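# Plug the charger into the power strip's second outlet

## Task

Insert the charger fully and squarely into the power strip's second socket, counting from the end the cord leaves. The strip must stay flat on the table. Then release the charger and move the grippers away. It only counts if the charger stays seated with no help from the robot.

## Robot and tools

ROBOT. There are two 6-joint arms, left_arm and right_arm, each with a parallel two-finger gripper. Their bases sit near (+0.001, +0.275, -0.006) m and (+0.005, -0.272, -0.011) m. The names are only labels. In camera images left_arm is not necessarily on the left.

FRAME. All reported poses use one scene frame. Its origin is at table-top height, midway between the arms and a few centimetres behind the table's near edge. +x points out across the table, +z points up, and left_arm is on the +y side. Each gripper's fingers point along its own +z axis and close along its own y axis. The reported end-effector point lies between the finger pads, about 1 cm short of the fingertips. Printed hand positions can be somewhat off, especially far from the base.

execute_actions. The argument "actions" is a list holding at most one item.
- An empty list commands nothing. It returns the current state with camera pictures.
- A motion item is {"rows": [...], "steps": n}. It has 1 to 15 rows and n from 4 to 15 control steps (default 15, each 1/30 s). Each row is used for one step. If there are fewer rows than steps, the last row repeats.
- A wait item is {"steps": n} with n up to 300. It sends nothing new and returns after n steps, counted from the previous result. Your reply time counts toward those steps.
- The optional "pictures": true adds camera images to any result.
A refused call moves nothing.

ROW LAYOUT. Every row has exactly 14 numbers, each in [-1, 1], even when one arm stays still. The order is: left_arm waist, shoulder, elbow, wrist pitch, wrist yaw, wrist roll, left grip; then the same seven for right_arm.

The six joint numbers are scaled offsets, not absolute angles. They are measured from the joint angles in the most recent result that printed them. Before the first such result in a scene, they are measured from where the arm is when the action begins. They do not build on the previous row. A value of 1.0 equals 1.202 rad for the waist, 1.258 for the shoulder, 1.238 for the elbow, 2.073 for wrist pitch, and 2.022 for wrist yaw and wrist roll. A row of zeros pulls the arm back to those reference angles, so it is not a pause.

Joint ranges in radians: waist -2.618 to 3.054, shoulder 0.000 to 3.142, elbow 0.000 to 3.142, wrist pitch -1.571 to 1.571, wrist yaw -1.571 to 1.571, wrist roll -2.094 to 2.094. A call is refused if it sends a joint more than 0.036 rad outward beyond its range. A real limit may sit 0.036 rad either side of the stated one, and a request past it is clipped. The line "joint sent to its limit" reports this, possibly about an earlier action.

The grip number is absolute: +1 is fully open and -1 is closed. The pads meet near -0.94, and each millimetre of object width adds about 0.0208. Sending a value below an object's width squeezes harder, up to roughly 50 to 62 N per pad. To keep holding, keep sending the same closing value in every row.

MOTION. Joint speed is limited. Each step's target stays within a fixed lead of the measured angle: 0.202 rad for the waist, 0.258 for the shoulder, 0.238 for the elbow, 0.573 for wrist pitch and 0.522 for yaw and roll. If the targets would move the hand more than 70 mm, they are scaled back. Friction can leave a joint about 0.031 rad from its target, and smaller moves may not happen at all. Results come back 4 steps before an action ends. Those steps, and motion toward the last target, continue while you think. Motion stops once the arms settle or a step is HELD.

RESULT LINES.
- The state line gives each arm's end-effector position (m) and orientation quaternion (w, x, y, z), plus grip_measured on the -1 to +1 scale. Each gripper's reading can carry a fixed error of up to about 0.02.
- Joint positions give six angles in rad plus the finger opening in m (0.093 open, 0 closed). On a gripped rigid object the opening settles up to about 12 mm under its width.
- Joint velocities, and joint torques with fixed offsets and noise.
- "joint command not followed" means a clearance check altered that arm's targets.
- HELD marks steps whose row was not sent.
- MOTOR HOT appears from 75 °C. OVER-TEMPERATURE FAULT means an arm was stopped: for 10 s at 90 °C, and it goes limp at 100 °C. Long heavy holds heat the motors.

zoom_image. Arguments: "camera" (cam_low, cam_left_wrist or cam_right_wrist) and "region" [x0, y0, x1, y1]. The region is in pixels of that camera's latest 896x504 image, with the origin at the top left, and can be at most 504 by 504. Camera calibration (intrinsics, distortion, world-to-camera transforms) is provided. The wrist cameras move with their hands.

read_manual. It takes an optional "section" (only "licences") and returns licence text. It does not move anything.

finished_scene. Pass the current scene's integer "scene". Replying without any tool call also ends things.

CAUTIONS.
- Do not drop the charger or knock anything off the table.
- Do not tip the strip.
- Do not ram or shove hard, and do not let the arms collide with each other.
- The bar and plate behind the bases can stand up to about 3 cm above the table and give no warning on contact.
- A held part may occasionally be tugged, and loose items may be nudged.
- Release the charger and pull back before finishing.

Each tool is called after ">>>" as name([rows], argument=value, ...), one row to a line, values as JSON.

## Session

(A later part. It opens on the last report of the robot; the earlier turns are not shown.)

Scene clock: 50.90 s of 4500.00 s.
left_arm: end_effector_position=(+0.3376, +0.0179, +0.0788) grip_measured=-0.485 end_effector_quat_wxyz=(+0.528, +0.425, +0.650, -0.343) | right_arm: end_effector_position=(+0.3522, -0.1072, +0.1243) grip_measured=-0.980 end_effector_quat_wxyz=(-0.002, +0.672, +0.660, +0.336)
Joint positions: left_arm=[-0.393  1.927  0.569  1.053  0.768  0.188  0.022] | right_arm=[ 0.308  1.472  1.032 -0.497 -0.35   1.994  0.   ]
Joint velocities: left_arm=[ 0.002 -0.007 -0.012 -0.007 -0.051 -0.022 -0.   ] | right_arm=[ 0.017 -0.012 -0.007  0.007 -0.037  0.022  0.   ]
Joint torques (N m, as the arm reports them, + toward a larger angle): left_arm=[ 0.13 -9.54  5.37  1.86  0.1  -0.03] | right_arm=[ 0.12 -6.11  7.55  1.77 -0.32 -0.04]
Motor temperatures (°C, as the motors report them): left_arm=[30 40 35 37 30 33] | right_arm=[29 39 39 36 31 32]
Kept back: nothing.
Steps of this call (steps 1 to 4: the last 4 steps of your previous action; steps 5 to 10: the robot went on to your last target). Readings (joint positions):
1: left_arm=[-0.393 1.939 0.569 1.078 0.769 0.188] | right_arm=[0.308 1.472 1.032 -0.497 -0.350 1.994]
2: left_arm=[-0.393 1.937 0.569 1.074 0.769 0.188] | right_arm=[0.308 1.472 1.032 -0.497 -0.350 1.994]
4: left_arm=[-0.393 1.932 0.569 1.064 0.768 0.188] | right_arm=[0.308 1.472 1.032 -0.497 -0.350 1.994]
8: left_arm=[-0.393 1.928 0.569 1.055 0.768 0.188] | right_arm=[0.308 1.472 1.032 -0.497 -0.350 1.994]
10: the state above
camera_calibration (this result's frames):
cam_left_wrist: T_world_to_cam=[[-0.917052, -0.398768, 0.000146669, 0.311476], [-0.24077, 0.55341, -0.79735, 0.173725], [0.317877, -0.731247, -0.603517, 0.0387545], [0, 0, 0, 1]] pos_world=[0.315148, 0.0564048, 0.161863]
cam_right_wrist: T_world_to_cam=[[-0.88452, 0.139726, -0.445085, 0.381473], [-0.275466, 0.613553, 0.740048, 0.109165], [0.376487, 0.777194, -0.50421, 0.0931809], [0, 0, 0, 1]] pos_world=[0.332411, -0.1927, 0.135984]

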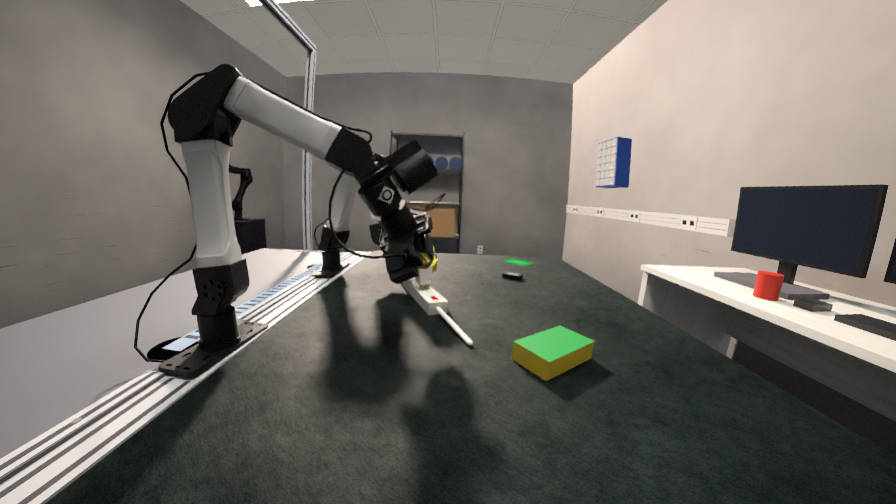

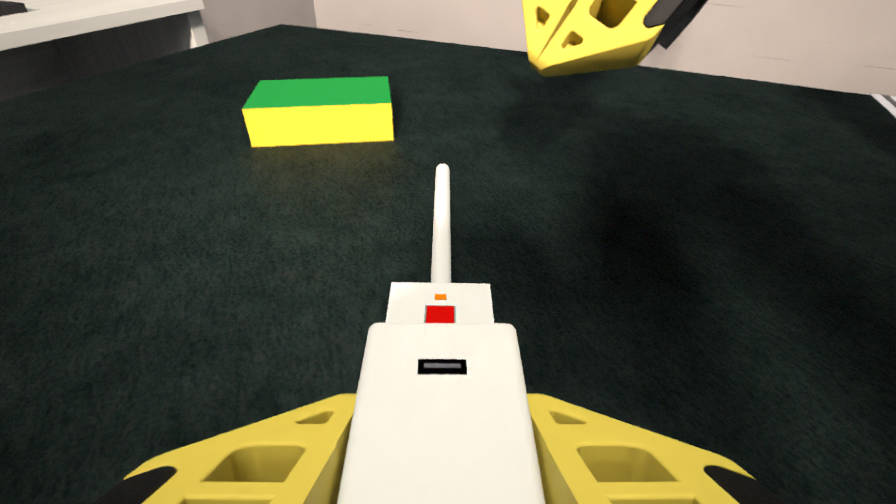

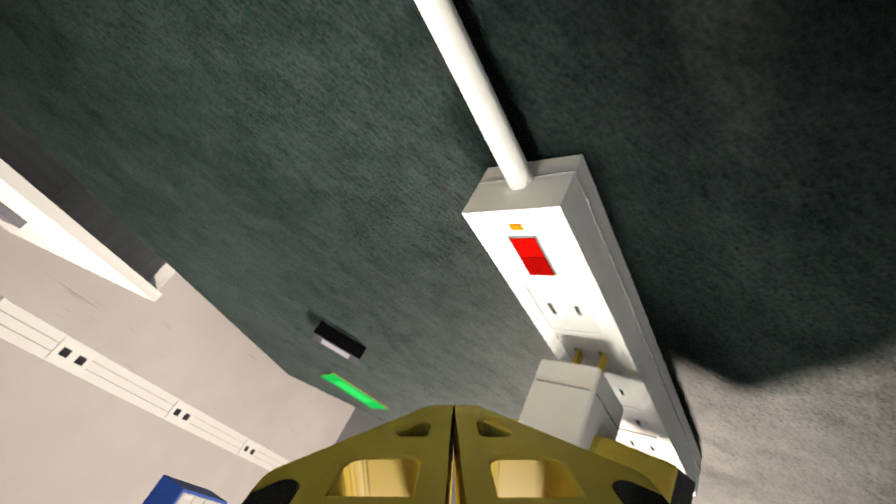

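>>> execute_actions([
  {"rows": [[0,0,0,-0.012,-0.005,0,-0.6,0,0,0,0,0,0,-1],[0,0,0,-0.015,-0.007,0,-0.6,0,0,0,0,0,0,-1],[0,0,0,-0.015,-0.008,0,-0.6,0,0,0,0,0,0,-1],[0,0,0,-0.015,-0.009,0,-0.6,0,0,0,0,0,0,-1],[0,0,0,-0.015,-0.01,0,-0.6,0,0,0,0,0,0,-1],[0,0,0,-0.015,-0.011,0,-0.6,0,0,0,0,0,0,-1],[0,0,0,-0.015,-0.012,0,-0.6,0,0,0,0,0,0,-1],[0,0,0,-0.015,-0.013,0,-0.6,0,0,0,0,0,0,-1],[0,0,0,-0.015,-0.014,0,-0.6,0,0,0,0,0,0,-1],[0,0,0,-0.015,-0.015,0,-0.6,0,0,0,0,0,0,-1],[0,0,0,-0.015,-0.016,0,-0.6,0,0,0,0,0,0,-1],[0,0,0,-0.015,-0.017,0,-0.6,0,0,0,0,0,0,-1],[0,0,0,-0.015,-0.018,0,-0.6,0,0,0,0,0,0,-1]], "steps": 15},
])

>>> execute_actions([
  {"steps": 10},
], pictures=true)

>>> zoom_image(camera="cam_right_wrist", region=[520, 300, 660, 405])

Scene clock: 51.63 s of 4500.00 s.
left_arm: end_effector_position=(+0.3377, +0.0180, +0.0785) grip_measured=-0.485 end_effector_quat_wxyz=(+0.528, +0.425, +0.651, -0.343) | right_arm: end_effector_position=(+0.3522, -0.1072, +0.1243) grip_measured=-0.980 end_effector_quat_wxyz=(-0.002, +0.672, +0.660, +0.336)
Joint positions: left_arm=[-0.393  1.927  0.569  1.052  0.767  0.188  0.022] | right_arm=[ 0.308  1.472  1.032 -0.497 -0.35   1.994  0.   ]
Joint velocities: left_arm=[-0.012 -0.017 -0.007 -0.037  0.007  0.022  0.   ] | right_arm=[-0.012 -0.002  0.002  0.051  0.022  0.022  0.   ]
Joint torques (N m, as the arm reports them, + toward a larger angle): left_arm=[ 0.2  -8.17  5.38  1.77 -0.07 -0.02] | right_arm=[ 0.15 -6.09  7.51  1.76 -0.32 -0.04]
Motor temperatures (°C, as the motors report them): left_arm=[30 40 35 37 30 33] | right_arm=[29 39 39 37 31 32]
Steps of this call (steps 1 to 11: the robot went on to your last target; steps 12 to 22: the first 11 steps of this action). Readings (joint positions):
12: left_arm=[-0.393 1.927 0.569 1.053 0.768 0.188] | right_arm=[0.308 1.472 1.032 -0.497 -0.350 1.994]
13: left_arm=[-0.393 1.927 0.569 1.052 0.768 0.188] | right_arm=[0.308 1.472 1.032 -0.497 -0.350 1.994]
15: left_arm=[-0.393 1.927 0.569 1.052 0.768 0.188] | right_arm=[0.308 1.472 1.032 -0.497 -0.350 1.994]
19: left_arm=[-0.393 1.927 0.569 1.052 0.767 0.188] | right_arm=[0.308 1.472 1.032 -0.497 -0.350 1.994]
22: the state above

Scene clock: 51.97 s of 4500.00 s.
left_arm: end_effector_position=(+0.3380, +0.0181, +0.0785) grip_measured=-0.485 end_effector_quat_wxyz=(+0.528, +0.424, +0.651, -0.342) | right_arm: end_effector_position=(+0.3522, -0.1072, +0.1243) grip_measured=-0.980 end_effector_quat_wxyz=(-0.002, +0.672, +0.660, +0.336)
Joint positions: left_arm=[-0.393  1.927  0.569  1.052  0.765  0.188  0.022] | right_arm=[ 0.308  1.472  1.032 -0.497 -0.35   1.994  0.   ]
Joint velocities: left_arm=[ 0.007  0.007 -0.002 -0.007 -0.007 -0.022  0.   ] | right_arm=[ 0.017  0.012 -0.012 -0.007 -0.081 -0.051  0.   ]
Joint torques (N m, as the arm reports them, + toward a larger angle): left_arm=[ 0.13 -8.25  5.43  1.77 -0.1  -0.03] | right_arm=[ 0.12 -6.1   7.52  1.76 -0.32 -0.05]
Motor temperatures (°C, as the motors report them): left_arm=[30 40 35 37 30 33] | right_arm=[29 39 39 37 31 32]
Kept back: nothing.
Steps of this call (steps 1 to 4: the last 4 steps of your previous action; steps 5 to 10: the robot went on to your last target). Readings (joint positions):
1: left_arm=[-0.393 1.927 0.569 1.052 0.766 0.188] | right_arm=[0.308 1.472 1.032 -0.497 -0.350 1.994]
2: left_arm=[-0.393 1.927 0.569 1.052 0.765 0.188] | right_arm=[0.308 1.472 1.032 -0.497 -0.350 1.994]
4: left_arm=[-0.393 1.927 0.569 1.052 0.765 0.188] | right_arm=[0.308 1.472 1.032 -0.497 -0.350 1.994]
8: left_arm=[-0.393 1.927 0.569 1.052 0.765 0.188] | right_arm=[0.308 1.472 1.032 -0.497 -0.350 1.994]
10: the state above
camera_calibration (this result's frames):
cam_left_wrist: T_world_to_cam=[[-0.915724, -0.401808, 0.000263173, 0.3116], [-0.243152, 0.553624, -0.796479, 0.17416], [0.319885, -0.729419, -0.604667, 0.0379964], [0, 0, 0, 1]] pos_world=[0.315532, 0.0564994, 0.161608]
cam_right_wrist: T_world_to_cam=[[-0.88452, 0.139726, -0.445085, 0.381473], [-0.275466, 0.613553, 0.740048, 0.109165], [0.376487, 0.777194, -0.50421, 0.0931809], [0, 0, 0, 1]] pos_world=[0.332411, -0.1927, 0.135984]

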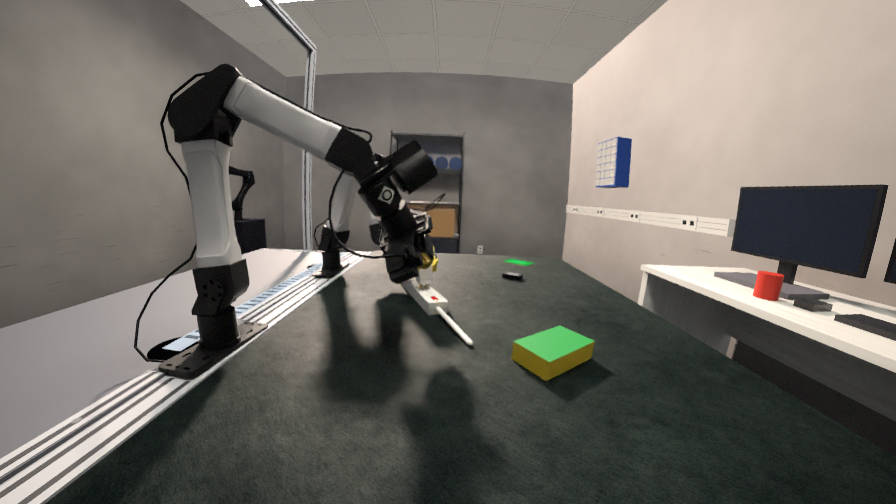

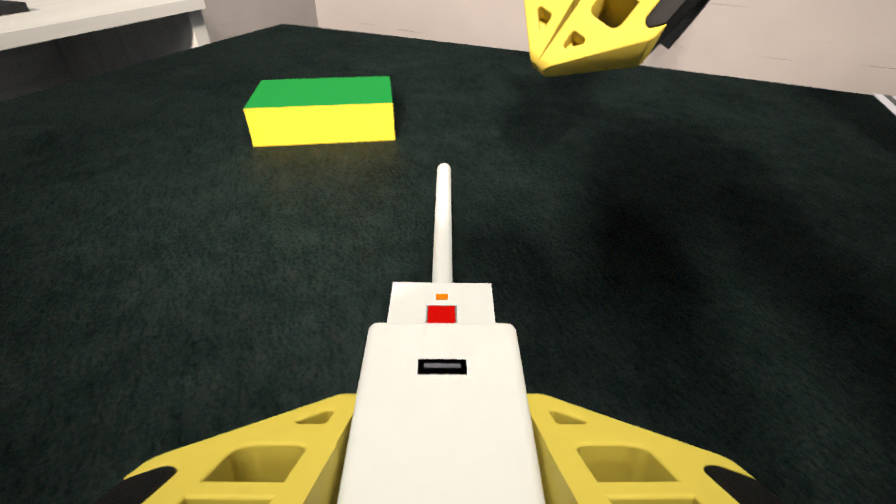

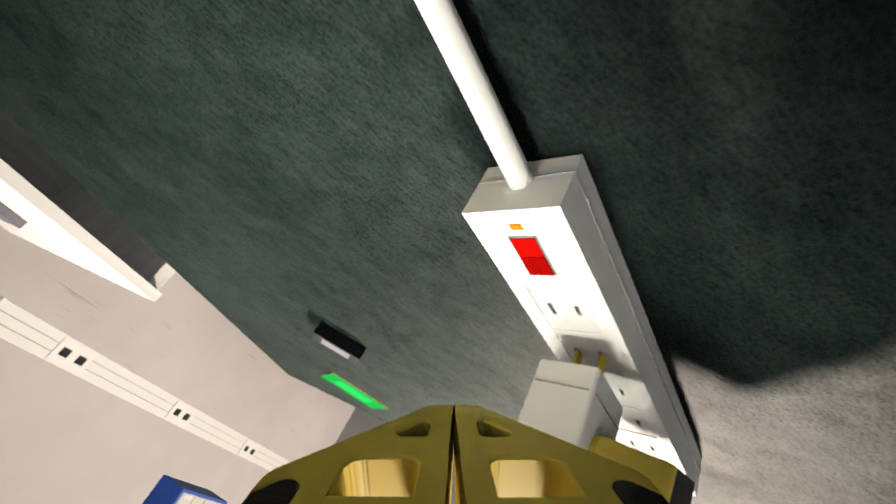

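Region (520, 300, 660, 405) of cam_right_wrist's 896x504 image, scaled by 3.600, with more detail than that image has; it fills the top 378 rows of this view, and the rest is white.

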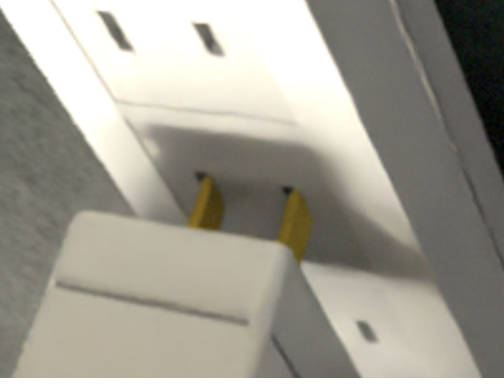

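>>> execute_actions([
  {"rows": [[0,0,0,-0.015,-0.016,0,-0.6,0,0,0,0,0,0,-1],[0,0,0,-0.015,-0.017,0,-0.6,0,0,0,0,0,0,-1],[0,0,0,-0.015,-0.018,0,-0.6,0,0,0,0,0,0,-1],[0,0,0,-0.015,-0.0188,0,-0.6,0,0,0,0,0,0,-1],[0,0,0,-0.015,-0.0196,0,-0.6,0,0,0,0,0,0,-1],[0,0,0,-0.015,-0.0204,0,-0.6,0,0,0,0,0,0,-1],[0,0,0,-0.015,-0.0212,0,-0.6,0,0,0,0,0,0,-1],[0,0,0,-0.015,-0.022,0,-0.6,0,0,0,0,0,0,-1],[0,0,0,-0.015,-0.0228,0,-0.6,0,0,0,0,0,0,-1],[0,0,0,-0.015,-0.0236,0,-0.6,0,0,0,0,0,0,-1]], "steps": 15},
], pictures=true)

>>> zoom_image(camera="cam_right_wrist", region=[520, 300, 660, 405])

Scene clock: 52.50 s of 4500.00 s.
left_arm: end_effector_position=(+0.3400, +0.0203, +0.0735) grip_measured=-0.485 end_effector_quat_wxyz=(+0.523, +0.418, +0.663, -0.336) | right_arm: end_effector_position=(+0.3522, -0.1072, +0.1243) grip_measured=-0.980 end_effector_quat_wxyz=(-0.002, +0.672, +0.660, +0.336)
Joint positions: left_arm=[-0.393  1.927  0.569  1.029  0.743  0.188  0.022] | right_arm=[ 0.308  1.472  1.032 -0.497 -0.35   1.994  0.   ]
Joint velocities: left_arm=[-0.012 -0.012 -0.022 -0.037 -0.11  -0.037  0.   ] | right_arm=[ 0.017  0.012 -0.022 -0.037  0.022 -0.037  0.   ]
Joint torques (N m, as the arm reports them, + toward a larger angle): left_arm=[ 0.17 -8.25  5.39  1.99 -0.04 -0.03] | right_arm=[ 0.12 -6.09  7.52  1.76 -0.33 -0.04]
Motor temperatures (°C, as the motors report them): left_arm=[30 40 35 37 30 33] | right_arm=[29 39 39 37 31 32]
Steps of this call (steps 1 to 5: the robot went on to your last target; steps 6 to 16: the first 11 steps of this action). Readings (joint positions):
6: left_arm=[-0.393 1.927 0.569 1.052 0.765 0.188] | right_arm=[0.308 1.472 1.032 -0.497 -0.350 1.994]
7: left_arm=[-0.393 1.927 0.569 1.052 0.765 0.188] | right_arm=[0.308 1.472 1.032 -0.497 -0.350 1.994]
9: left_arm=[-0.393 1.927 0.569 1.052 0.764 0.188] | right_arm=[0.308 1.472 1.032 -0.497 -0.350 1.994]
13: left_arm=[-0.393 1.927 0.569 1.035 0.748 0.188] | right_arm=[0.308 1.472 1.032 -0.497 -0.350 1.994]
16: the state above
camera_calibration (this result's frames):
cam_left_wrist: T_world_to_cam=[[-0.90691, -0.421163, 0.0116691, 0.310881], [-0.269794, 0.559241, -0.783875, 0.177504], [0.323613, -0.714053, -0.620809, 0.0355004], [0, 0, 0, 1]] pos_world=[0.318342, 0.0570127, 0.157553]
cam_right_wrist: T_world_to_cam=[[-0.88452, 0.139726, -0.445085, 0.381473], [-0.275466, 0.613553, 0.740048, 0.109165], [0.376487, 0.777194, -0.50421, 0.0931809], [0, 0, 0, 1]] pos_world=[0.332411, -0.1927, 0.135984]

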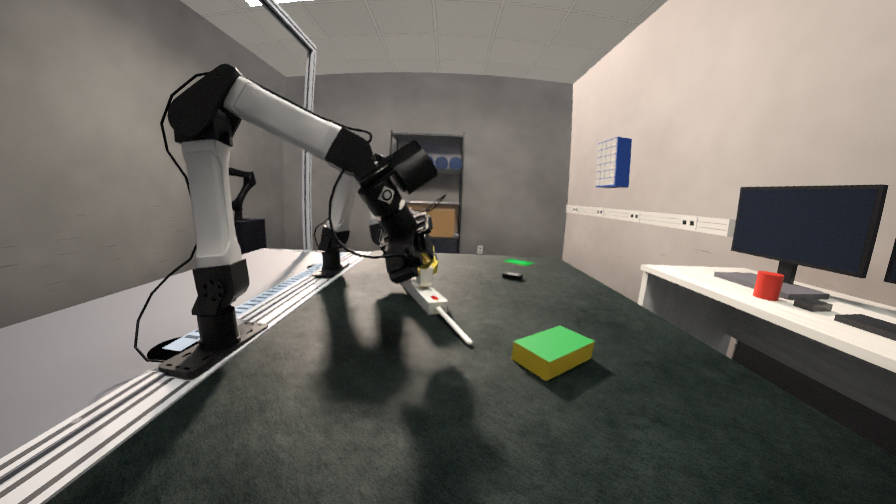

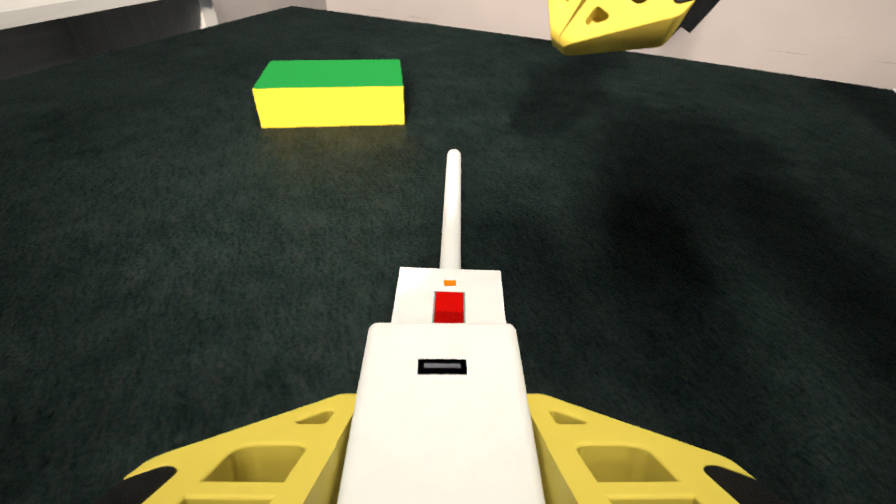

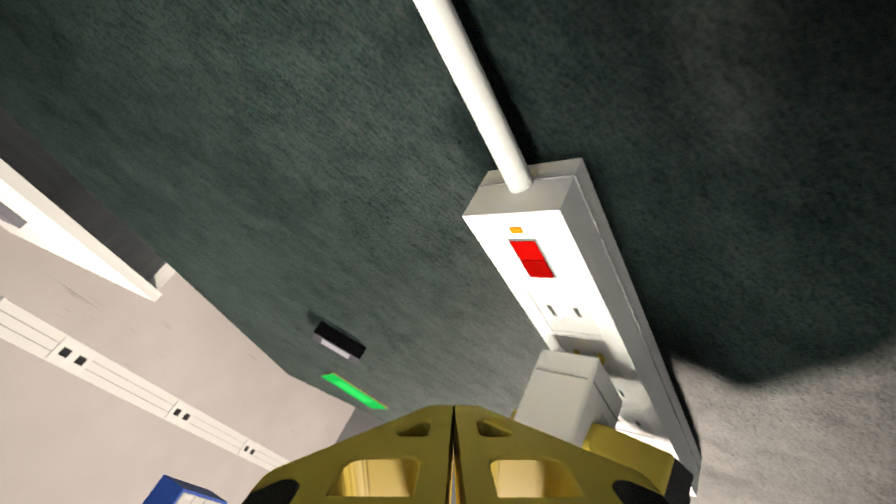

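Region (520, 300, 660, 405) of cam_right_wrist's 896x504 image, scaled by 3.600, with more detail than that image has; it fills the top 378 rows of this view, and the rest is white.

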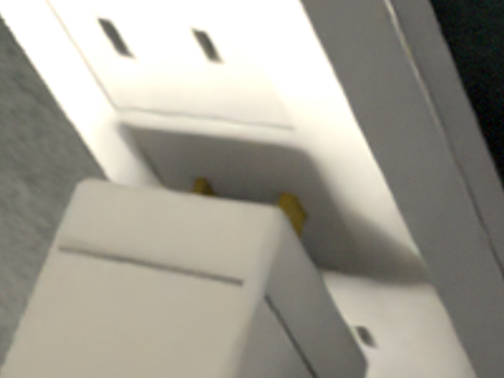

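>>> execute_actions([
  {"rows": [[0,0.008,0,0,0,0,-0.6,0,0.004,0.012,-0.004,0.002,0,-1],[0,0.015,-0.004,0,0,0,-0.6,0,0.012,0.03,-0.012,0.005,0,-1],[0,0.02,-0.008,0.002,0.001,0,-0.6,0,0.024,0.052,-0.023,0.009,0,-1],[0,0.024,-0.012,0.004,0.001,0,-0.6,0.004,0.039,0.078,-0.036,0.013,0,-1],[0,0.028,-0.016,0.006,0.002,0,-0.6,0.008,0.056,0.106,-0.05,0.018,0,-1],[0,0.032,-0.02,0.008,0.002,0,-0.6,0.012,0.074,0.135,-0.065,0.023,0,-1],[0,0.036,-0.023,0.01,0.003,0,-0.6,0.016,0.092,0.165,-0.08,0.028,0,-1],[0,0.04,-0.026,0.012,0.003,0,-0.6,0.02,0.111,0.195,-0.095,0.033,0,-1],[0,0.044,-0.029,0.014,0.004,0,-0.6,0.025,0.13,0.225,-0.11,0.038,0,-1],[0,0.048,-0.031,0.016,0.004,0,-0.6,0.03,0.149,0.255,-0.125,0.043,0,-1],[0,0.052,-0.033,0.018,0.005,0,-0.6,0.035,0.168,0.285,-0.14,0.048,0,-1],[0,0.055,-0.035,0.02,0.005,0,-0.6,0.04,0.187,0.315,-0.155,0.053,0,-1],[0,0.058,-0.036,0.021,0.006,0,-0.6,0.045,0.206,0.345,-0.17,0.058,0,-1],[0,0.06,-0.036,0.022,0.006,0,-0.6,0.05,0.225,0.375,-0.185,0.063,0,-1],[0,0.062,-0.036,0.022,0.006,0,-0.6,0.055,0.244,0.405,-0.2,0.068,0,-1]], "steps": 15},
])

Scene clock: 56.17 s of 4500.00 s.
left_arm: end_effector_position=(+0.3394, +0.0205, +0.0684) grip_measured=-0.485 end_effector_quat_wxyz=(+0.525, +0.418, +0.661, -0.336) | right_arm: end_effector_position=(+0.3886, -0.0940, +0.1517) grip_measured=-0.980 end_effector_quat_wxyz=(+0.010, +0.677, +0.665, +0.315)
Joint positions: left_arm=[-0.393  1.954  0.563  1.069  0.744  0.188  0.022] | right_arm=[ 0.331  1.622  1.314 -0.659 -0.301  1.994  0.   ]
Joint velocities: left_arm=[-0.022  0.081 -0.061  0.286  0.007  0.022  0.   ] | right_arm=[ 0.188  0.676  1.072 -0.755  0.242  0.022  0.   ]
Joint torques (N m, as the arm reports them, + toward a larger angle): left_arm=[ 0.25 -5.73  2.09  1.61  0.25 -0.04] | right_arm=[ 0.72 -6.05  7.9   1.53 -0.2  -0.05]
Motor temperatures (°C, as the motors report them): left_arm=[30 41 35 37 30 33] | right_arm=[29 39 40 37 31 32]
Steps of this call (steps 1 to 4: the last 4 steps of your previous action; steps 5 to 15: the robot went on to your last target; steps 16 to 90: nothing new was sent; then 0.30 s passed at rest; steps 91 to 101: the first 11 steps of this action). Readings (joint positions):
91: left_arm=[-0.393 1.927 0.569 1.024 0.738 0.188] | right_arm=[0.308 1.472 1.032 -0.497 -0.350 1.994]
92: left_arm=[-0.393 1.927 0.569 1.024 0.738 0.188] | right_arm=[0.308 1.472 1.035 -0.501 -0.350 1.994]
94: left_arm=[-0.393 1.930 0.569 1.024 0.739 0.188] | right_arm=[0.308 1.482 1.064 -0.526 -0.347 1.994]
98: left_arm=[-0.393 1.945 0.569 1.042 0.743 0.188] | right_arm=[0.314 1.553 1.199 -0.593 -0.325 1.994]
101: the state above

>>> execute_actions([
  {"rows": [[0,0.044,-0.031,0.002,0.005,0,-0.6,0.041,0.144,0.207,-0.137,0.049,0,-1],[0,0.048,-0.032,0.001,0.005,0,-0.6,0.046,0.163,0.237,-0.152,0.054,0,-1],[0,0.052,-0.033,0,0.005,0,-0.6,0.051,0.182,0.267,-0.167,0.059,0,-1],[0,0.056,-0.034,-0.002,0.005,0,-0.6,0.056,0.201,0.297,-0.182,0.064,0,-1],[0,0.06,-0.035,-0.004,0.005,0,-0.6,0.061,0.22,0.327,-0.197,0.069,0,-1],[0,0.064,-0.036,-0.006,0.005,0,-0.6,0.066,0.239,0.357,-0.212,0.074,0,-1],[0,0.068,-0.037,-0.008,0.005,0,-0.6,0.071,0.258,0.387,-0.227,0.079,0,-1],[0,0.072,-0.038,-0.01,0.005,0,-0.6,0.076,0.277,0.417,-0.242,0.084,0,-1],[0,0.076,-0.039,-0.012,0.005,0,-0.6,0.081,0.296,0.447,-0.257,0.089,0,-1],[0,0.08,-0.04,-0.014,0.005,0,-0.6,0.086,0.315,0.477,-0.272,0.094,0,-1],[0,0.083,-0.04,-0.016,0.005,0,-0.6,0.091,0.334,0.507,-0.287,0.099,0,-1],[0,0.086,-0.04,-0.018,0.005,0,-0.6,0.096,0.353,0.537,-0.302,0.104,0,-1],[0,0.089,-0.04,-0.02,0.005,0,-0.6,0.101,0.372,0.567,-0.317,0.109,0,-1],[0,0.091,-0.04,-0.022,0.005,0,-0.6,0.106,0.391,0.597,-0.332,0.114,0,-1],[0,0.092,-0.04,-0.024,0.005,0,-0.6,0.111,0.41,0.627,-0.347,0.119,0,-1]], "steps": 15},
])

Scene clock: 57.10 s of 4500.00 s.
left_arm: end_effector_position=(+0.3377, +0.0194, +0.0666) grip_measured=-0.485 end_effector_quat_wxyz=(+0.537, +0.424, +0.646, -0.338) | right_arm: end_effector_position=(+0.4156, -0.0673, +0.1445) grip_measured=-0.980 end_effector_quat_wxyz=(+0.012, +0.696, +0.697, +0.172)
Joint positions: left_arm=[-0.393  1.995  0.552  1.158  0.758  0.188  0.022] | right_arm=[ 0.424  1.984  1.869 -1.115 -0.152  1.994  0.   ]
Joint velocities: left_arm=[-0.002  0.071 -0.017  0.139  0.037 -0.022 -0.001] | right_arm=[ 0.168  0.706  1.057 -0.842  0.183 -0.081  0.   ]
Joint torques (N m, as the arm reports them, + toward a larger angle): left_arm=[ 0.22 -3.61  0.96  0.66  0.1  -0.04] | right_arm=[ 0.58 -9.08  7.68  1.02 -0.12 -0.03]
Motor temperatures (°C, as the motors report them): left_arm=[30 40 35 37 30 33] | right_arm=[29 39 40 37 31 32]
Steps of this call (steps 1 to 4: the last 4 steps of your previous action; steps 5 to 17: the robot went on to your last target; steps 18 to 28: the first 11 steps of this action). Readings (joint positions):
18: left_arm=[-0.393 1.971 0.552 1.118 0.746 0.188] | right_arm=[0.371 1.768 1.524 -0.899 -0.225 1.994]
19: left_arm=[-0.393 1.972 0.552 1.120 0.747 0.188] | right_arm=[0.371 1.778 1.544 -0.917 -0.221 1.994]
21: left_arm=[-0.393 1.976 0.552 1.127 0.749 0.188] | right_arm=[0.377 1.816 1.608 -0.953 -0.209 1.994]
25: left_arm=[-0.393 1.987 0.552 1.145 0.754 0.188] | right_arm=[0.403 1.910 1.758 -1.036 -0.178 1.994]
28: the state above

>>> execute_actions([
  {"rows": [[0,0.06,-0.03,-0.072,-0.003,0,-0.6,0.037,0.138,0.205,-0.141,0.048,0,-1],[0,0.061,-0.029,-0.077,-0.004,0,-0.6,0.041,0.153,0.229,-0.154,0.051,0,-1],[0,0.062,-0.028,-0.082,-0.005,0,-0.6,0.045,0.167,0.251,-0.166,0.053,0,-1],[0,0.063,-0.027,-0.087,-0.006,0,-0.6,0.049,0.18,0.271,-0.177,0.055,0,-1],[0,0.064,-0.026,-0.092,-0.007,0,-0.6,0.052,0.192,0.289,-0.187,0.057,0,-1],[0,0.065,-0.025,-0.097,-0.008,0,-0.6,0.055,0.202,0.304,-0.195,0.058,0,-1],[0,0.066,-0.024,-0.102,-0.009,0,-0.6,0.058,0.211,0.317,-0.202,0.059,0,-1],[0,0.067,-0.023,-0.106,-0.01,0,-0.6,0.06,0.218,0.328,-0.208,0.06,0,-1],[0,0.068,-0.022,-0.11,-0.011,0,-0.6,0.062,0.224,0.336,-0.212,0.06,0,-1],[0,0.069,-0.022,-0.113,-0.012,0,-0.6,0.063,0.228,0.341,-0.215,0.06,0,-1],[0,0.07,-0.022,-0.115,-0.012,0,-0.6,0.063,0.231,0.344,-0.217,0.06,0,-1]], "steps": 15},
], pictures=true)

Scene clock: 58.13 s of 4500.00 s.
left_arm: end_effector_position=(+0.3372, +0.0189, +0.0652) grip_measured=-0.485 end_effector_quat_wxyz=(+0.537, +0.425, +0.644, -0.340) | right_arm: end_effector_position=(+0.4036, -0.0570, +0.1273) grip_measured=-0.980 end_effector_quat_wxyz=(+0.012, +0.691, +0.722, +0.039)
Joint positions: left_arm=[-0.393  2.006  0.552  1.172  0.762  0.188  0.022] | right_arm=[ 0.495  2.247  2.268 -1.5   -0.048  1.994  0.   ]
Joint velocities: left_arm=[-0.002  0.022 -0.007  0.037 -0.037  0.066  0.   ] | right_arm=[ 0.085  0.203  0.188 -0.271  0.051 -0.051  0.   ]
Joint torques (N m, as the arm reports them, + toward a larger angle): left_arm=[ 0.19 -2.29  2.21 -0.5  -0.11 -0.02] | right_arm=[  0.02 -10.64   7.6    0.31   0.    -0.03]
Motor temperatures (°C, as the motors report them): left_arm=[30 40 35 36 30 33] | right_arm=[29 40 40 36 31 32]
Steps of this call (steps 1 to 4: the last 4 steps of your previous action; steps 5 to 20: the robot went on to your last target; steps 21 to 31: the first 11 steps of this action). Readings (joint positions):
21: left_arm=[-0.393 2.006 0.552 1.177 0.762 0.188] | right_arm=[0.463 2.129 2.081 -1.367 -0.073 1.994]
22: left_arm=[-0.393 2.006 0.552 1.177 0.762 0.188] | right_arm=[0.463 2.137 2.099 -1.380 -0.071 1.994]
24: left_arm=[-0.393 2.006 0.552 1.176 0.762 0.188] | right_arm=[0.466 2.163 2.149 -1.407 -0.064 1.994]
28: left_arm=[-0.393 2.006 0.552 1.174 0.762 0.188] | right_arm=[0.482 2.217 2.236 -1.463 -0.052 1.994]
31: the state above
camera_calibration (this result's frames):
cam_left_wrist: T_world_to_cam=[[-0.914778, -0.403602, -0.0169181, 0.312054], [-0.226326, 0.546766, -0.806116, 0.158026], [0.3346, -0.733589, -0.591515, 0.0250333], [0, 0, 0, 1]] pos_world=[0.31285, 0.0579063, 0.147475]
cam_right_wrist: T_world_to_cam=[[-0.996098, -0.0337256, -0.0815529, 0.410145], [-0.0672561, 0.888421, 0.454075, 0.0583206], [0.0571394, 0.457788, -0.887223, 0.195748], [0, 0, 0, 1]] pos_world=[0.401283, -0.127592, 0.180639]

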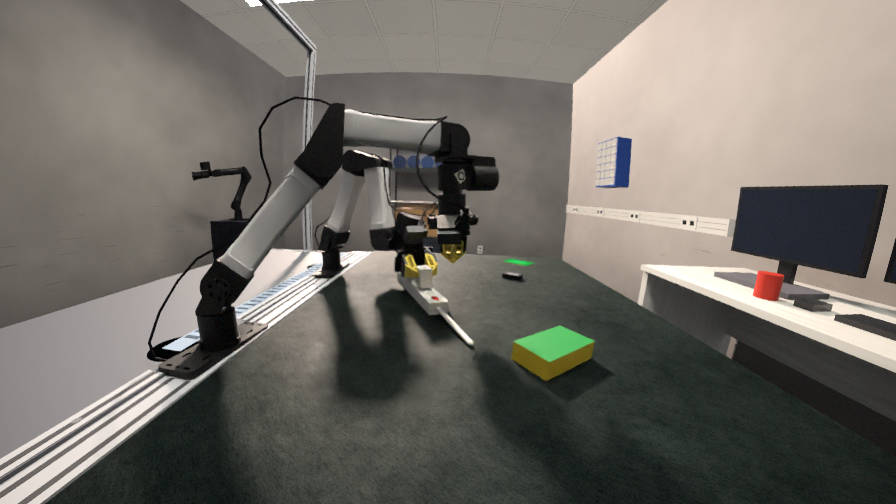

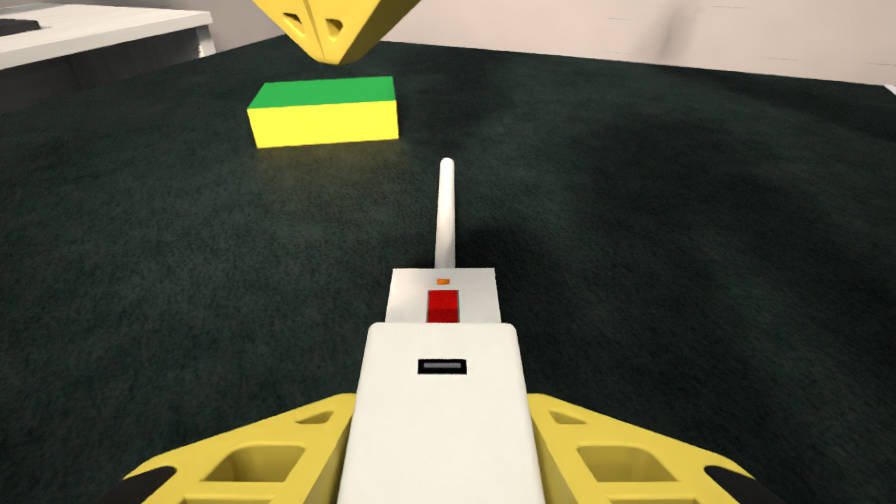

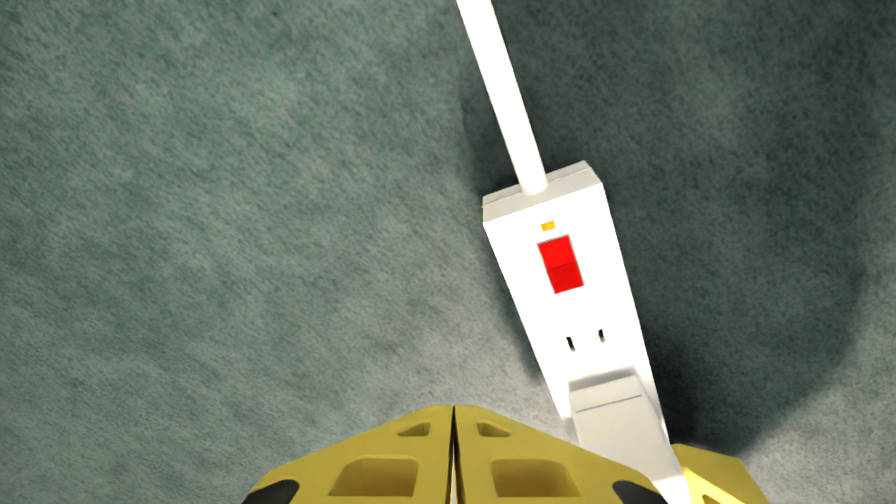

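>>> execute_actions([
  {"rows": [[0,0.064,-0.023,-0.126,-0.015,0,-0.6,0.004,0.022,0.022,-0.031,0.008,0,-1],[0,0.067,-0.024,-0.131,-0.016,0,-0.6,0.004,0.022,0.022,-0.031,0.008,0,-1],[0,0.07,-0.025,-0.136,-0.017,0,-0.6,0.004,0.022,0.022,-0.031,0.008,0,-1],[0,0.073,-0.026,-0.141,-0.018,0,-0.6,0.004,0.022,0.022,-0.031,0.008,0,-1],[0,0.076,-0.027,-0.146,-0.019,0,-0.6,0.004,0.022,0.022,-0.031,0.008,0,-1],[0,0.079,-0.028,-0.151,-0.02,0,-0.6,0.004,0.022,0.022,-0.031,0.008,0,-1],[0,0.082,-0.029,-0.156,-0.021,0,-0.6,0.004,0.022,0.022,-0.031,0.008,0,-1],[0,0.085,-0.03,-0.16,-0.022,0,-0.6,0.004,0.022,0.022,-0.031,0.008,0,-1]], "steps": 14},
])

Scene clock: 59.17 s of 4500.00 s.
left_arm: end_effector_position=(+0.3372, +0.0189, +0.0651) grip_measured=-0.485 end_effector_quat_wxyz=(+0.537, +0.425, +0.644, -0.340) | right_arm: end_effector_position=(+0.3947, -0.0608, +0.1233) grip_measured=-0.980 end_effector_quat_wxyz=(+0.006, +0.691, +0.723, +0.013)
Joint positions: left_arm=[-0.393  2.006  0.552  1.172  0.762  0.188  0.022] | right_arm=[ 0.499  2.261  2.279 -1.549 -0.043  1.994  0.   ]
Joint velocities: left_arm=[-0.007 -0.007 -0.002 -0.007 -0.066 -0.066 -0.   ] | right_arm=[ 0.002  0.012  0.002  0.007 -0.066 -0.051  0.   ]
Joint torques (N m, as the arm reports them, + toward a larger angle): left_arm=[ 0.17 -1.66  2.08 -0.5  -0.13 -0.05] | right_arm=[  0.19 -10.73   7.72   0.22  -0.04  -0.03]
Motor temperatures (°C, as the motors report them): left_arm=[30 40 35 36 30 33] | right_arm=[29 40 40 36 31 32]
Steps of this call (steps 1 to 4: the last 4 steps of your previous action; steps 5 to 21: the robot went on to your last target; steps 22 to 31: the first 10 steps of this action). Readings (joint positions):
22: left_arm=[-0.393 2.006 0.552 1.172 0.762 0.188] | right_arm=[0.499 2.261 2.279 -1.549 -0.043 1.994]
23: left_arm=[-0.393 2.006 0.552 1.172 0.762 0.188] | right_arm=[0.499 2.261 2.279 -1.549 -0.043 1.994]
25: left_arm=[-0.393 2.006 0.552 1.172 0.762 0.188] | right_arm=[0.499 2.261 2.279 -1.549 -0.043 1.994]
29: left_arm=[-0.393 2.006 0.552 1.172 0.762 0.188] | right_arm=[0.499 2.261 2.279 -1.549 -0.043 1.994]
31: the state above

>>> execute_actions([
  {"rows": [[0,0.05,-0.018,-0.09,-0.012,0,-0.6,0,0,0,0,0,0,-1],[0,0.025,-0.009,-0.045,-0.006,0,-0.6,0,0,0,0,0,0,-1],[0,0,0,0,0,0,-0.6,0,0,0,0,0,0,-1],[0,0,0,0,0,0,-0.2,0,0,0,0,0,0,-1],[0,0,0,0,0,0,0.3,0,0,0,0,0,0,-1],[0,0,0,0,0,0,1,0,0,0,0,0,0,-1],[0,0,0,0,0,0,1,0,0,0,0,0,0,-1],[0,-0.008,0,0,0,0,1,0,0,0,0,0,0,-1],[0.005,-0.018,-0.002,-0.002,0.003,0,1,0,0,0,0,0,0,-1],[0.013,-0.031,-0.007,-0.006,0.008,0,1,0,0,0,0,0,0,-1],[0.024,-0.046,-0.014,-0.012,0.014,0.003,1,0,0,0,0,0,0,-1],[0.037,-0.063,-0.023,-0.019,0.022,0.006,1,0,0,0,0,0,0,-1],[0.052,-0.082,-0.033,-0.027,0.031,0.01,1,0,0,0,0,0,0,-1],[0.068,-0.102,-0.044,-0.036,0.041,0.014,1,0,0,0,0,0,0,-1],[0.085,-0.123,-0.056,-0.046,0.051,0.018,1,0,0,0,0,0,0,-1]], "steps": 15},
])

Scene clock: 60.77 s of 4500.00 s.
left_arm: end_effector_position=(+0.3373, +0.0192, +0.0683) grip_measured=+0.984 end_effector_quat_wxyz=(+0.539, +0.426, +0.642, -0.340) | right_arm: end_effector_position=(+0.3947, -0.0608, +0.1233) grip_measured=-0.980 end_effector_quat_wxyz=(+0.006, +0.691, +0.723, +0.013)
Joint positions: left_arm=[-0.391  1.997  0.552  1.168  0.767  0.188  0.092] | right_arm=[ 0.499  2.261  2.279 -1.549 -0.043  1.994  0.   ]
Joint velocities: left_arm=[ 0.061 -0.261 -0.002 -0.212  0.183  0.022  0.005] | right_arm=[-0.002 -0.012 -0.017 -0.037 -0.051  0.022  0.   ]
Joint torques (N m, as the arm reports them, + toward a larger angle): left_arm=[  1.79 -11.24   3.2    2.3    0.24  -0.02] | right_arm=[  0.15 -11.78   6.32   0.41  -0.14  -0.02]
Motor temperatures (°C, as the motors report them): left_arm=[30 40 35 36 30 33] | right_arm=[29 41 40 36 31 32]
Steps of this call (steps 1 to 4: the last 4 steps of your previous action; steps 5 to 15: the robot went on to your last target; steps 16 to 37: nothing new was sent; steps 38 to 48: the first 11 steps of this action). Readings (joint positions):
38: left_arm=[-0.393 2.006 0.552 1.175 0.762 0.188] | right_arm=[0.499 2.261 2.279 -1.549 -0.043 1.994]
39: left_arm=[-0.393 2.006 0.552 1.180 0.762 0.188] | right_arm=[0.499 2.261 2.279 -1.549 -0.043 1.994]
41: left_arm=[-0.393 2.006 0.552 1.187 0.762 0.188] | right_arm=[0.499 2.261 2.279 -1.549 -0.043 1.994]
45: left_arm=[-0.393 2.006 0.552 1.182 0.762 0.188] | right_arm=[0.499 2.261 2.279 -1.549 -0.043 1.994]
48: the state above

>>> execute_actions([
  {"rows": [[0.1,-0.136,-0.069,-0.054,0.058,0.022,1,0,0,0,0,0,0,-1],[0.117,-0.156,-0.082,-0.064,0.068,0.026,1,0,0,0,0,0,0,-1],[0.134,-0.176,-0.095,-0.074,0.078,0.03,1,0.004,0,0,0,0,0,-1],[0.151,-0.196,-0.107,-0.084,0.088,0.034,1,0.012,0,0,0,0,0,-1],[0.168,-0.216,-0.118,-0.094,0.097,0.038,1,0.024,0,0,0,0,0,-1],[0.185,-0.236,-0.127,-0.104,0.105,0.04,1,0.04,0,0,0,0,0,-1],[0.202,-0.256,-0.134,-0.114,0.111,0.04,1,0.058,0,0,0,0,0,-1],[0.219,-0.275,-0.138,-0.124,0.115,0.04,1,0.078,0,0,0,0,0,-1],[0.236,-0.294,-0.14,-0.134,0.115,0.04,1,0.098,0,0,0,0,0,-1],[0.253,-0.312,-0.14,-0.144,0.115,0.04,1,0.118,0,0,0,0,0,-1],[0.27,-0.33,-0.14,-0.154,0.115,0.04,1,0.137,0,0,0,0,0,-1],[0.286,-0.347,-0.14,-0.163,0.115,0.04,1,0.155,0,0,0,0,0,-1],[0.301,-0.363,-0.14,-0.172,0.115,0.04,1,0.171,0,0,0,0,0,-1],[0.315,-0.378,-0.14,-0.18,0.115,0.04,1,0.184,0,0,0,0,0,-1],[0.328,-0.392,-0.14,-0.187,0.115,0.04,1,0.193,0,0,0,0,0,-1]], "steps": 15},
])

>>> execute_actions([
  {"steps": 10},
], pictures=true)

Scene clock: 61.77 s of 4500.00 s.
left_arm: end_effector_position=(+0.3208, +0.1073, +0.1166) grip_measured=+0.987 end_effector_quat_wxyz=(+0.562, +0.397, +0.650, -0.323) | right_arm: end_effector_position=(+0.3718, -0.0221, +0.1212) grip_measured=-0.980 end_effector_quat_wxyz=(+0.005, +0.653, +0.757, +0.011)
Joint positions: left_arm=[-0.111  1.637  0.4    0.931  0.965  0.253  0.093] | right_arm=[ 0.601  2.261  2.279 -1.549 -0.042  1.994  0.   ]
Joint velocities: left_arm=[ 0.554 -0.696 -0.022 -0.564  0.168  0.11   0.001] | right_arm=[ 0.784  0.002  0.007 -0.022 -0.051  0.022  0.   ]
Joint torques (N m, as the arm reports them, + toward a larger angle): left_arm=[ 0.87 -7.15  4.18  1.97  0.24  0.09] | right_arm=[  1.25 -11.76   6.35   0.41  -0.15  -0.02]
Motor temperatures (°C, as the motors report them): left_arm=[30 40 35 36 30 33] | right_arm=[29 41 40 36 31 32]
Steps of this call (steps 1 to 4: the last 4 steps of your previous action; steps 5 to 19: the robot went on to your last target; steps 20 to 30: the first 11 steps of this action). Readings (joint positions):
20: left_arm=[-0.295 1.859 0.506 1.084 0.857 0.216] | right_arm=[0.499 2.261 2.279 -1.549 -0.043 1.994]
21: left_arm=[-0.289 1.850 0.497 1.076 0.863 0.219] | right_arm=[0.499 2.261 2.279 -1.549 -0.043 1.994]
23: left_arm=[-0.261 1.813 0.467 1.051 0.885 0.227] | right_arm=[0.500 2.261 2.279 -1.549 -0.043 1.994]
27: left_arm=[-0.173 1.711 0.413 0.986 0.938 0.246] | right_arm=[0.532 2.261 2.279 -1.549 -0.042 1.994]
30: the state above

Scene clock: 62.10 s of 4500.00 s.
left_arm: end_effector_position=(+0.3259, +0.1399, +0.1365) grip_measured=+0.987 end_effector_quat_wxyz=(+0.579, +0.369, +0.663, -0.299) | right_arm: end_effector_position=(+0.3306, +0.0309, +0.1184) grip_measured=-0.980 end_effector_quat_wxyz=(-0.002, +0.595, +0.804, +0.009)
Joint positions: left_arm=[-0.006  1.516  0.399  0.813  0.986  0.259  0.093] | right_arm=[ 0.751  2.261  2.279 -1.549 -0.048  1.994  0.   ]
Joint velocities: left_arm=[-0.002 -0.007 -0.002 -0.242  0.051  0.022  0.   ] | right_arm=[-0.051 -0.002 -0.002 -0.022  0.022 -0.037  0.   ]
Joint torques (N m, as the arm reports them, + toward a larger angle): left_arm=[ 0.81 -6.21  4.56  1.88  0.28  0.08] | right_arm=[ -1.06 -11.79   6.35   0.39  -0.11  -0.02]
Motor temperatures (°C, as the motors report them): left_arm=[30 40 35 36 30 33] | right_arm=[29 41 40 36 31 32]
Kept back: nothing.
Steps of this call (steps 1 to 4: the last 4 steps of your previous action; steps 5 to 10: the robot went on to your last target). Readings (joint positions):
1: left_arm=[-0.091 1.614 0.399 0.913 0.970 0.254] | right_arm=[0.630 2.261 2.279 -1.549 -0.042 1.994]
2: left_arm=[-0.072 1.592 0.399 0.895 0.974 0.255] | right_arm=[0.659 2.261 2.279 -1.549 -0.042 1.994]
4: left_arm=[-0.035 1.550 0.399 0.862 0.979 0.257] | right_arm=[0.710 2.261 2.279 -1.549 -0.043 1.994]
8: left_arm=[-0.006 1.516 0.399 0.828 0.983 0.259] | right_arm=[0.754 2.261 2.279 -1.549 -0.048 1.994]
10: the state above
camera_calibration (this result's frames):
cam_left_wrist: T_world_to_cam=[[-0.83814, -0.544728, -0.0281633, 0.34806], [-0.2844, 0.480481, -0.829611, 0.178268], [0.465444, -0.687321, -0.557631, 0.106062], [0, 0, 0, 1]] pos_world=[0.293056, 0.176842, 0.216839]
cam_right_wrist: T_world_to_cam=[[-0.958464, -0.284373, -0.0218826, 0.327873], [-0.265216, 0.860411, 0.435147, 0.0478936], [-0.104916, 0.422876, -0.900093, 0.208041], [0, 0, 0, 1]] pos_world=[0.348783, -0.0359453, 0.17359]

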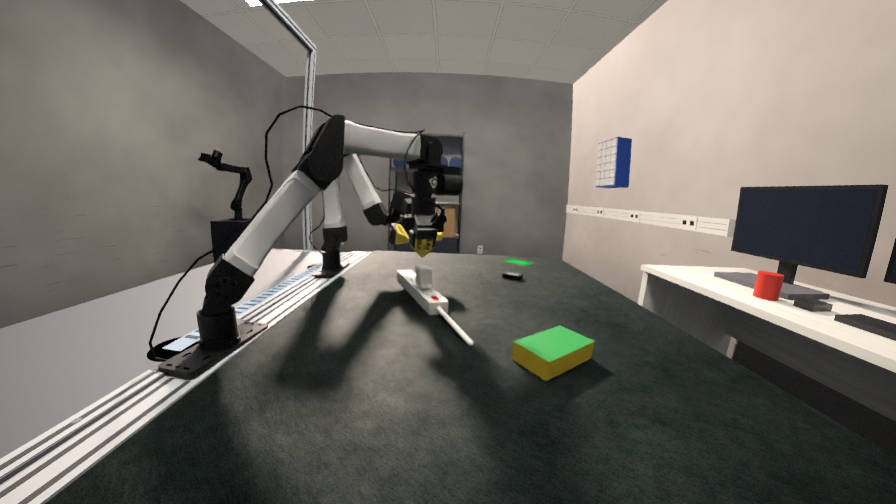

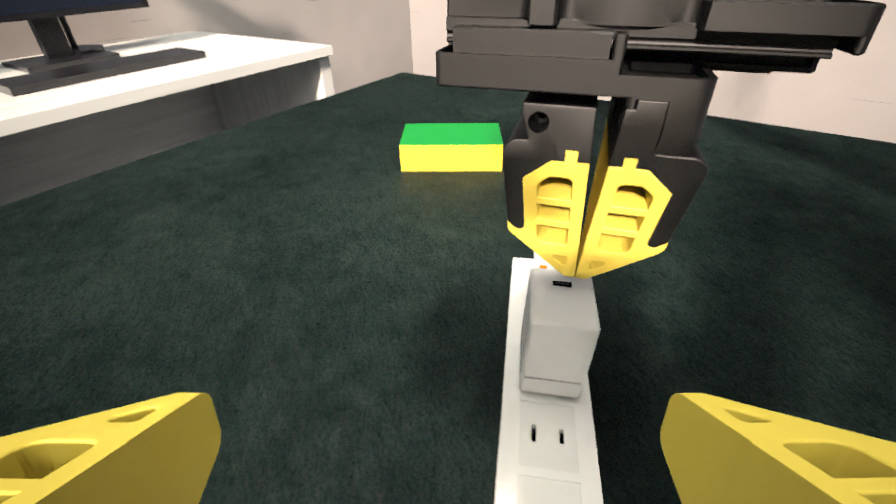

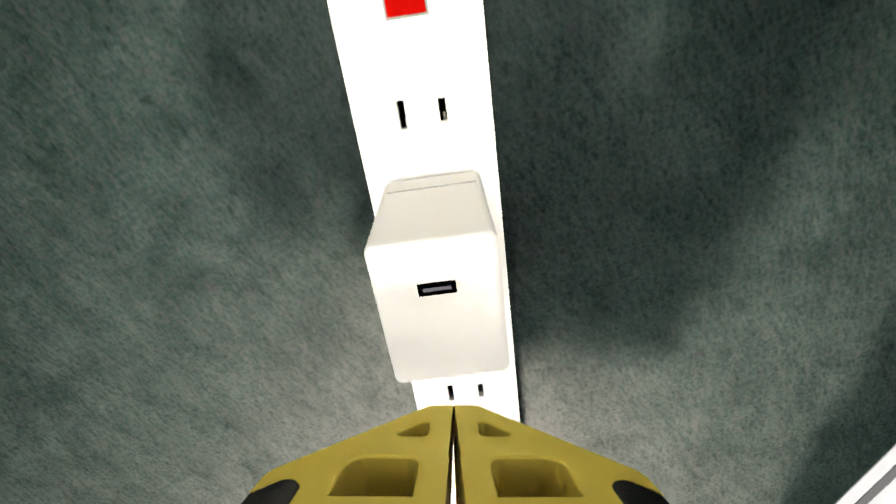

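>>> execute_actions([
  {"rows": [[0.005,0,0,-0.016,0,0,1,-0.012,0,-0.003,0.004,0,0,-1],[0.014,0,0,-0.016,0,0,1,-0.016,0,-0.009,0.008,0,0,-1],[0.026,0,0,-0.016,0,0,1,-0.02,0,-0.017,0.012,0,0,-1],[0.04,0,0,-0.016,0,0,1,-0.023,0,-0.026,0.016,0,0,-1],[0.056,0,0,-0.016,0,0,1,-0.025,0,-0.035,0.02,0,0,-1],[0.073,0,0,-0.016,0,0,1,-0.027,0,-0.044,0.024,0,0,-1],[0.09,0,0,-0.016,0,0,1,-0.027,0,-0.052,0.028,0,0,-1],[0.107,0,0,-0.016,0,0,1,-0.027,0,-0.059,0.032,0,0,-1],[0.123,0,0,-0.016,0,0,1,-0.027,0,-0.065,0.035,0,0,-1],[0.138,0,0,-0.016,0,0,1,-0.027,0,-0.07,0.037,0,0,-1],[0.151,0,0,-0.016,0,0,1,-0.027,0,-0.074,0.039,0,0,-1],[0.162,0,0,-0.016,0,0,1,-0.027,0,-0.077,0.039,0,0,-1],[0.171,0,0,-0.016,0,0,1,-0.027,0,-0.079,0.039,0,0,-1],[0.177,0,0,-0.016,0,0,1,-0.027,0,-0.081,0.039,0,0,-1],[0.18,0,0,-0.016,0,0,1,-0.027,0,-0.081,0.039,0,0,-1]], "steps": 15},
])

>>> execute_actions([
  {"steps": 8},
], pictures=true)

Scene clock: 63.80 s of 4500.00 s.
left_arm: end_effector_position=(+0.3401, +0.1875, +0.1331) grip_measured=+0.987 end_effector_quat_wxyz=(+0.591, +0.316, +0.693, -0.265) | right_arm: end_effector_position=(+0.3345, +0.0242, +0.1022) grip_measured=-0.980 end_effector_quat_wxyz=(-0.004, +0.601, +0.799, -0.000)
Joint positions: left_arm=[0.137 1.516 0.399 0.787 0.99  0.26  0.093] | right_arm=[ 0.735  2.261  2.212 -1.503 -0.048  1.994  0.   ]
Joint velocities: left_arm=[ 0.51   0.007  0.002 -0.037 -0.007 -0.007 -0.   ] | right_arm=[-0.007  0.002 -0.183  0.125 -0.007 -0.007  0.   ]
Joint torques (N m, as the arm reports them, + toward a larger angle): left_arm=[ 0.47 -5.03  6.61  1.93  0.16 -0.07] | right_arm=[ -0.96 -11.82   5.32   0.52  -0.15  -0.03]
Motor temperatures (°C, as the motors report them): left_arm=[30 40 35 36 30 33] | right_arm=[29 42 40 36 31 32]
Steps of this call (steps 1 to 30: the robot went on to your last target; steps 31 to 40: nothing new was sent; steps 41 to 51: the first 11 steps of this action). Readings (joint positions):
41: left_arm=[-0.006 1.516 0.399 0.788 0.990 0.260] | right_arm=[0.747 2.261 2.279 -1.549 -0.048 1.994]
42: left_arm=[-0.005 1.516 0.399 0.788 0.990 0.260] | right_arm=[0.747 2.261 2.279 -1.548 -0.048 1.994]
44: left_arm=[0.006 1.516 0.399 0.788 0.990 0.260] | right_arm=[0.747 2.261 2.276 -1.543 -0.048 1.994]
48: left_arm=[0.076 1.516 0.399 0.787 0.990 0.260] | right_arm=[0.740 2.261 2.240 -1.519 -0.048 1.994]
51: the state above

Scene clock: 64.07 s of 4500.00 s.
left_arm: end_effector_position=(+0.3449, +0.2095, +0.1333) grip_measured=+0.987 end_effector_quat_wxyz=(+0.600, +0.294, +0.702, -0.247) | right_arm: end_effector_position=(+0.3357, +0.0248, +0.0979) grip_measured=-0.980 end_effector_quat_wxyz=(-0.003, +0.602, +0.799, +0.001)
Joint positions: left_arm=[0.201 1.516 0.399 0.787 0.99  0.26  0.093] | right_arm=[ 0.735  2.261  2.195 -1.483 -0.048  1.994  0.   ]
Joint velocities: left_arm=[-0.012 -0.017 -0.017 -0.007  0.081 -0.081 -0.001] | right_arm=[-0.022  0.002 -0.002 -0.037 -0.022  0.007  0.   ]
Joint torques (N m, as the arm reports them, + toward a larger angle): left_arm=[ 0.85 -5.19  6.61  1.83  0.2  -0.05] | right_arm=[ -1.09 -11.84   5.12   0.47  -0.16  -0.02]
Motor temperatures (°C, as the motors report them): left_arm=[30 40 35 36 30 33] | right_arm=[29 42 40 36 31 32]
Kept back: nothing.
Steps of this call (steps 1 to 4: the last 4 steps of your previous action; steps 5 to 8: the robot went on to your last target). Readings (joint positions):
1: left_arm=[0.154 1.516 0.399 0.787 0.990 0.260] | right_arm=[0.735 2.261 2.207 -1.498 -0.048 1.994]
2: left_arm=[0.170 1.516 0.399 0.787 0.990 0.260] | right_arm=[0.735 2.261 2.202 -1.494 -0.048 1.994]
4: left_arm=[0.191 1.516 0.399 0.787 0.990 0.260] | right_arm=[0.735 2.261 2.197 -1.489 -0.048 1.994]
8: the state above
camera_calibration (this result's frames):
cam_left_wrist: T_world_to_cam=[[-0.711822, -0.702356, -0.00251677, 0.387793], [-0.394813, 0.403092, -0.825614, 0.201341], [0.58089, -0.586697, -0.564229, 0.0832145], [0, 0, 0, 1]] pos_world=[0.307193, 0.240031, 0.214158]
cam_right_wrist: T_world_to_cam=[[-0.963275, -0.268443, -0.00635864, 0.330265], [-0.245183, 0.869661, 0.428456, 0.0571022], [-0.109486, 0.41428, -0.90354, 0.194788], [0, 0, 0, 1]] pos_world=[0.353463, -0.0416992, 0.153633]

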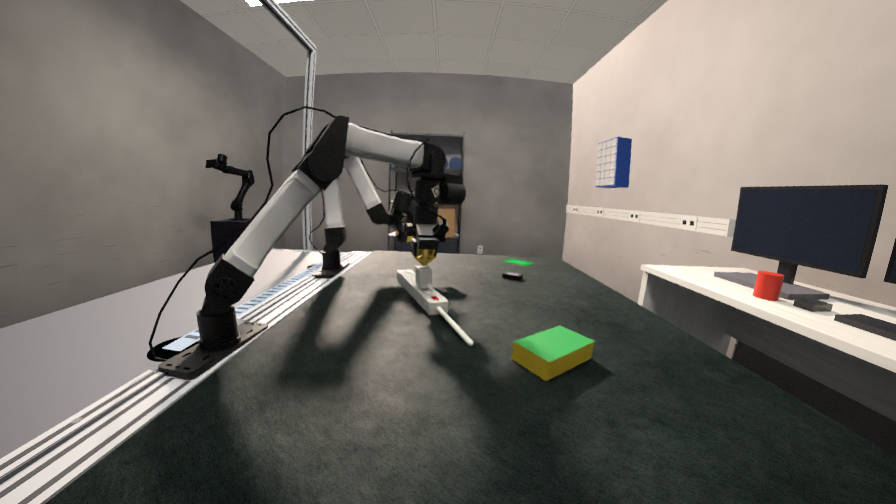

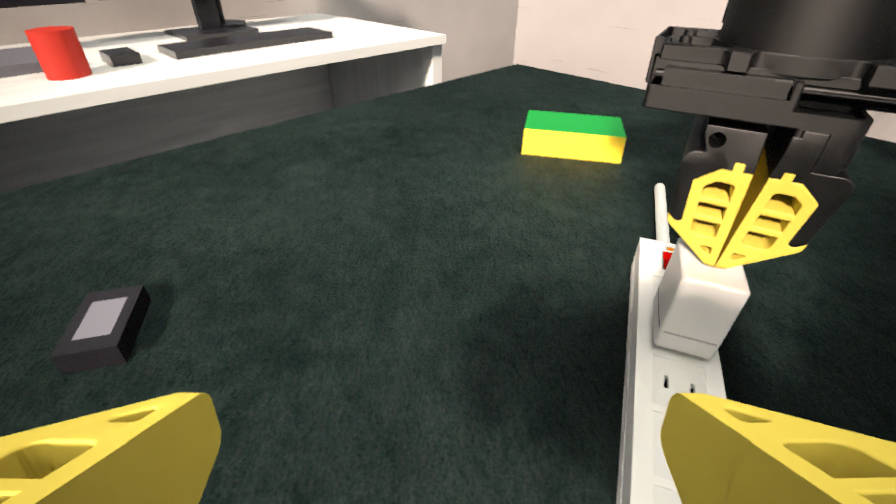

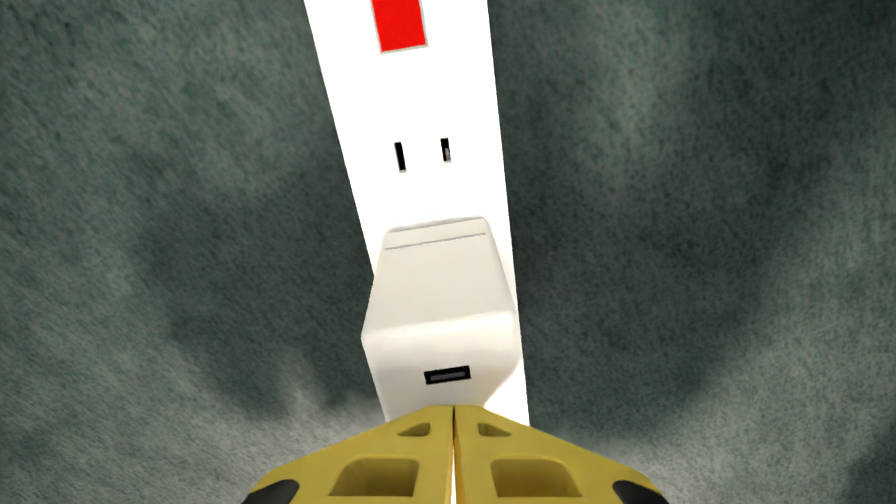

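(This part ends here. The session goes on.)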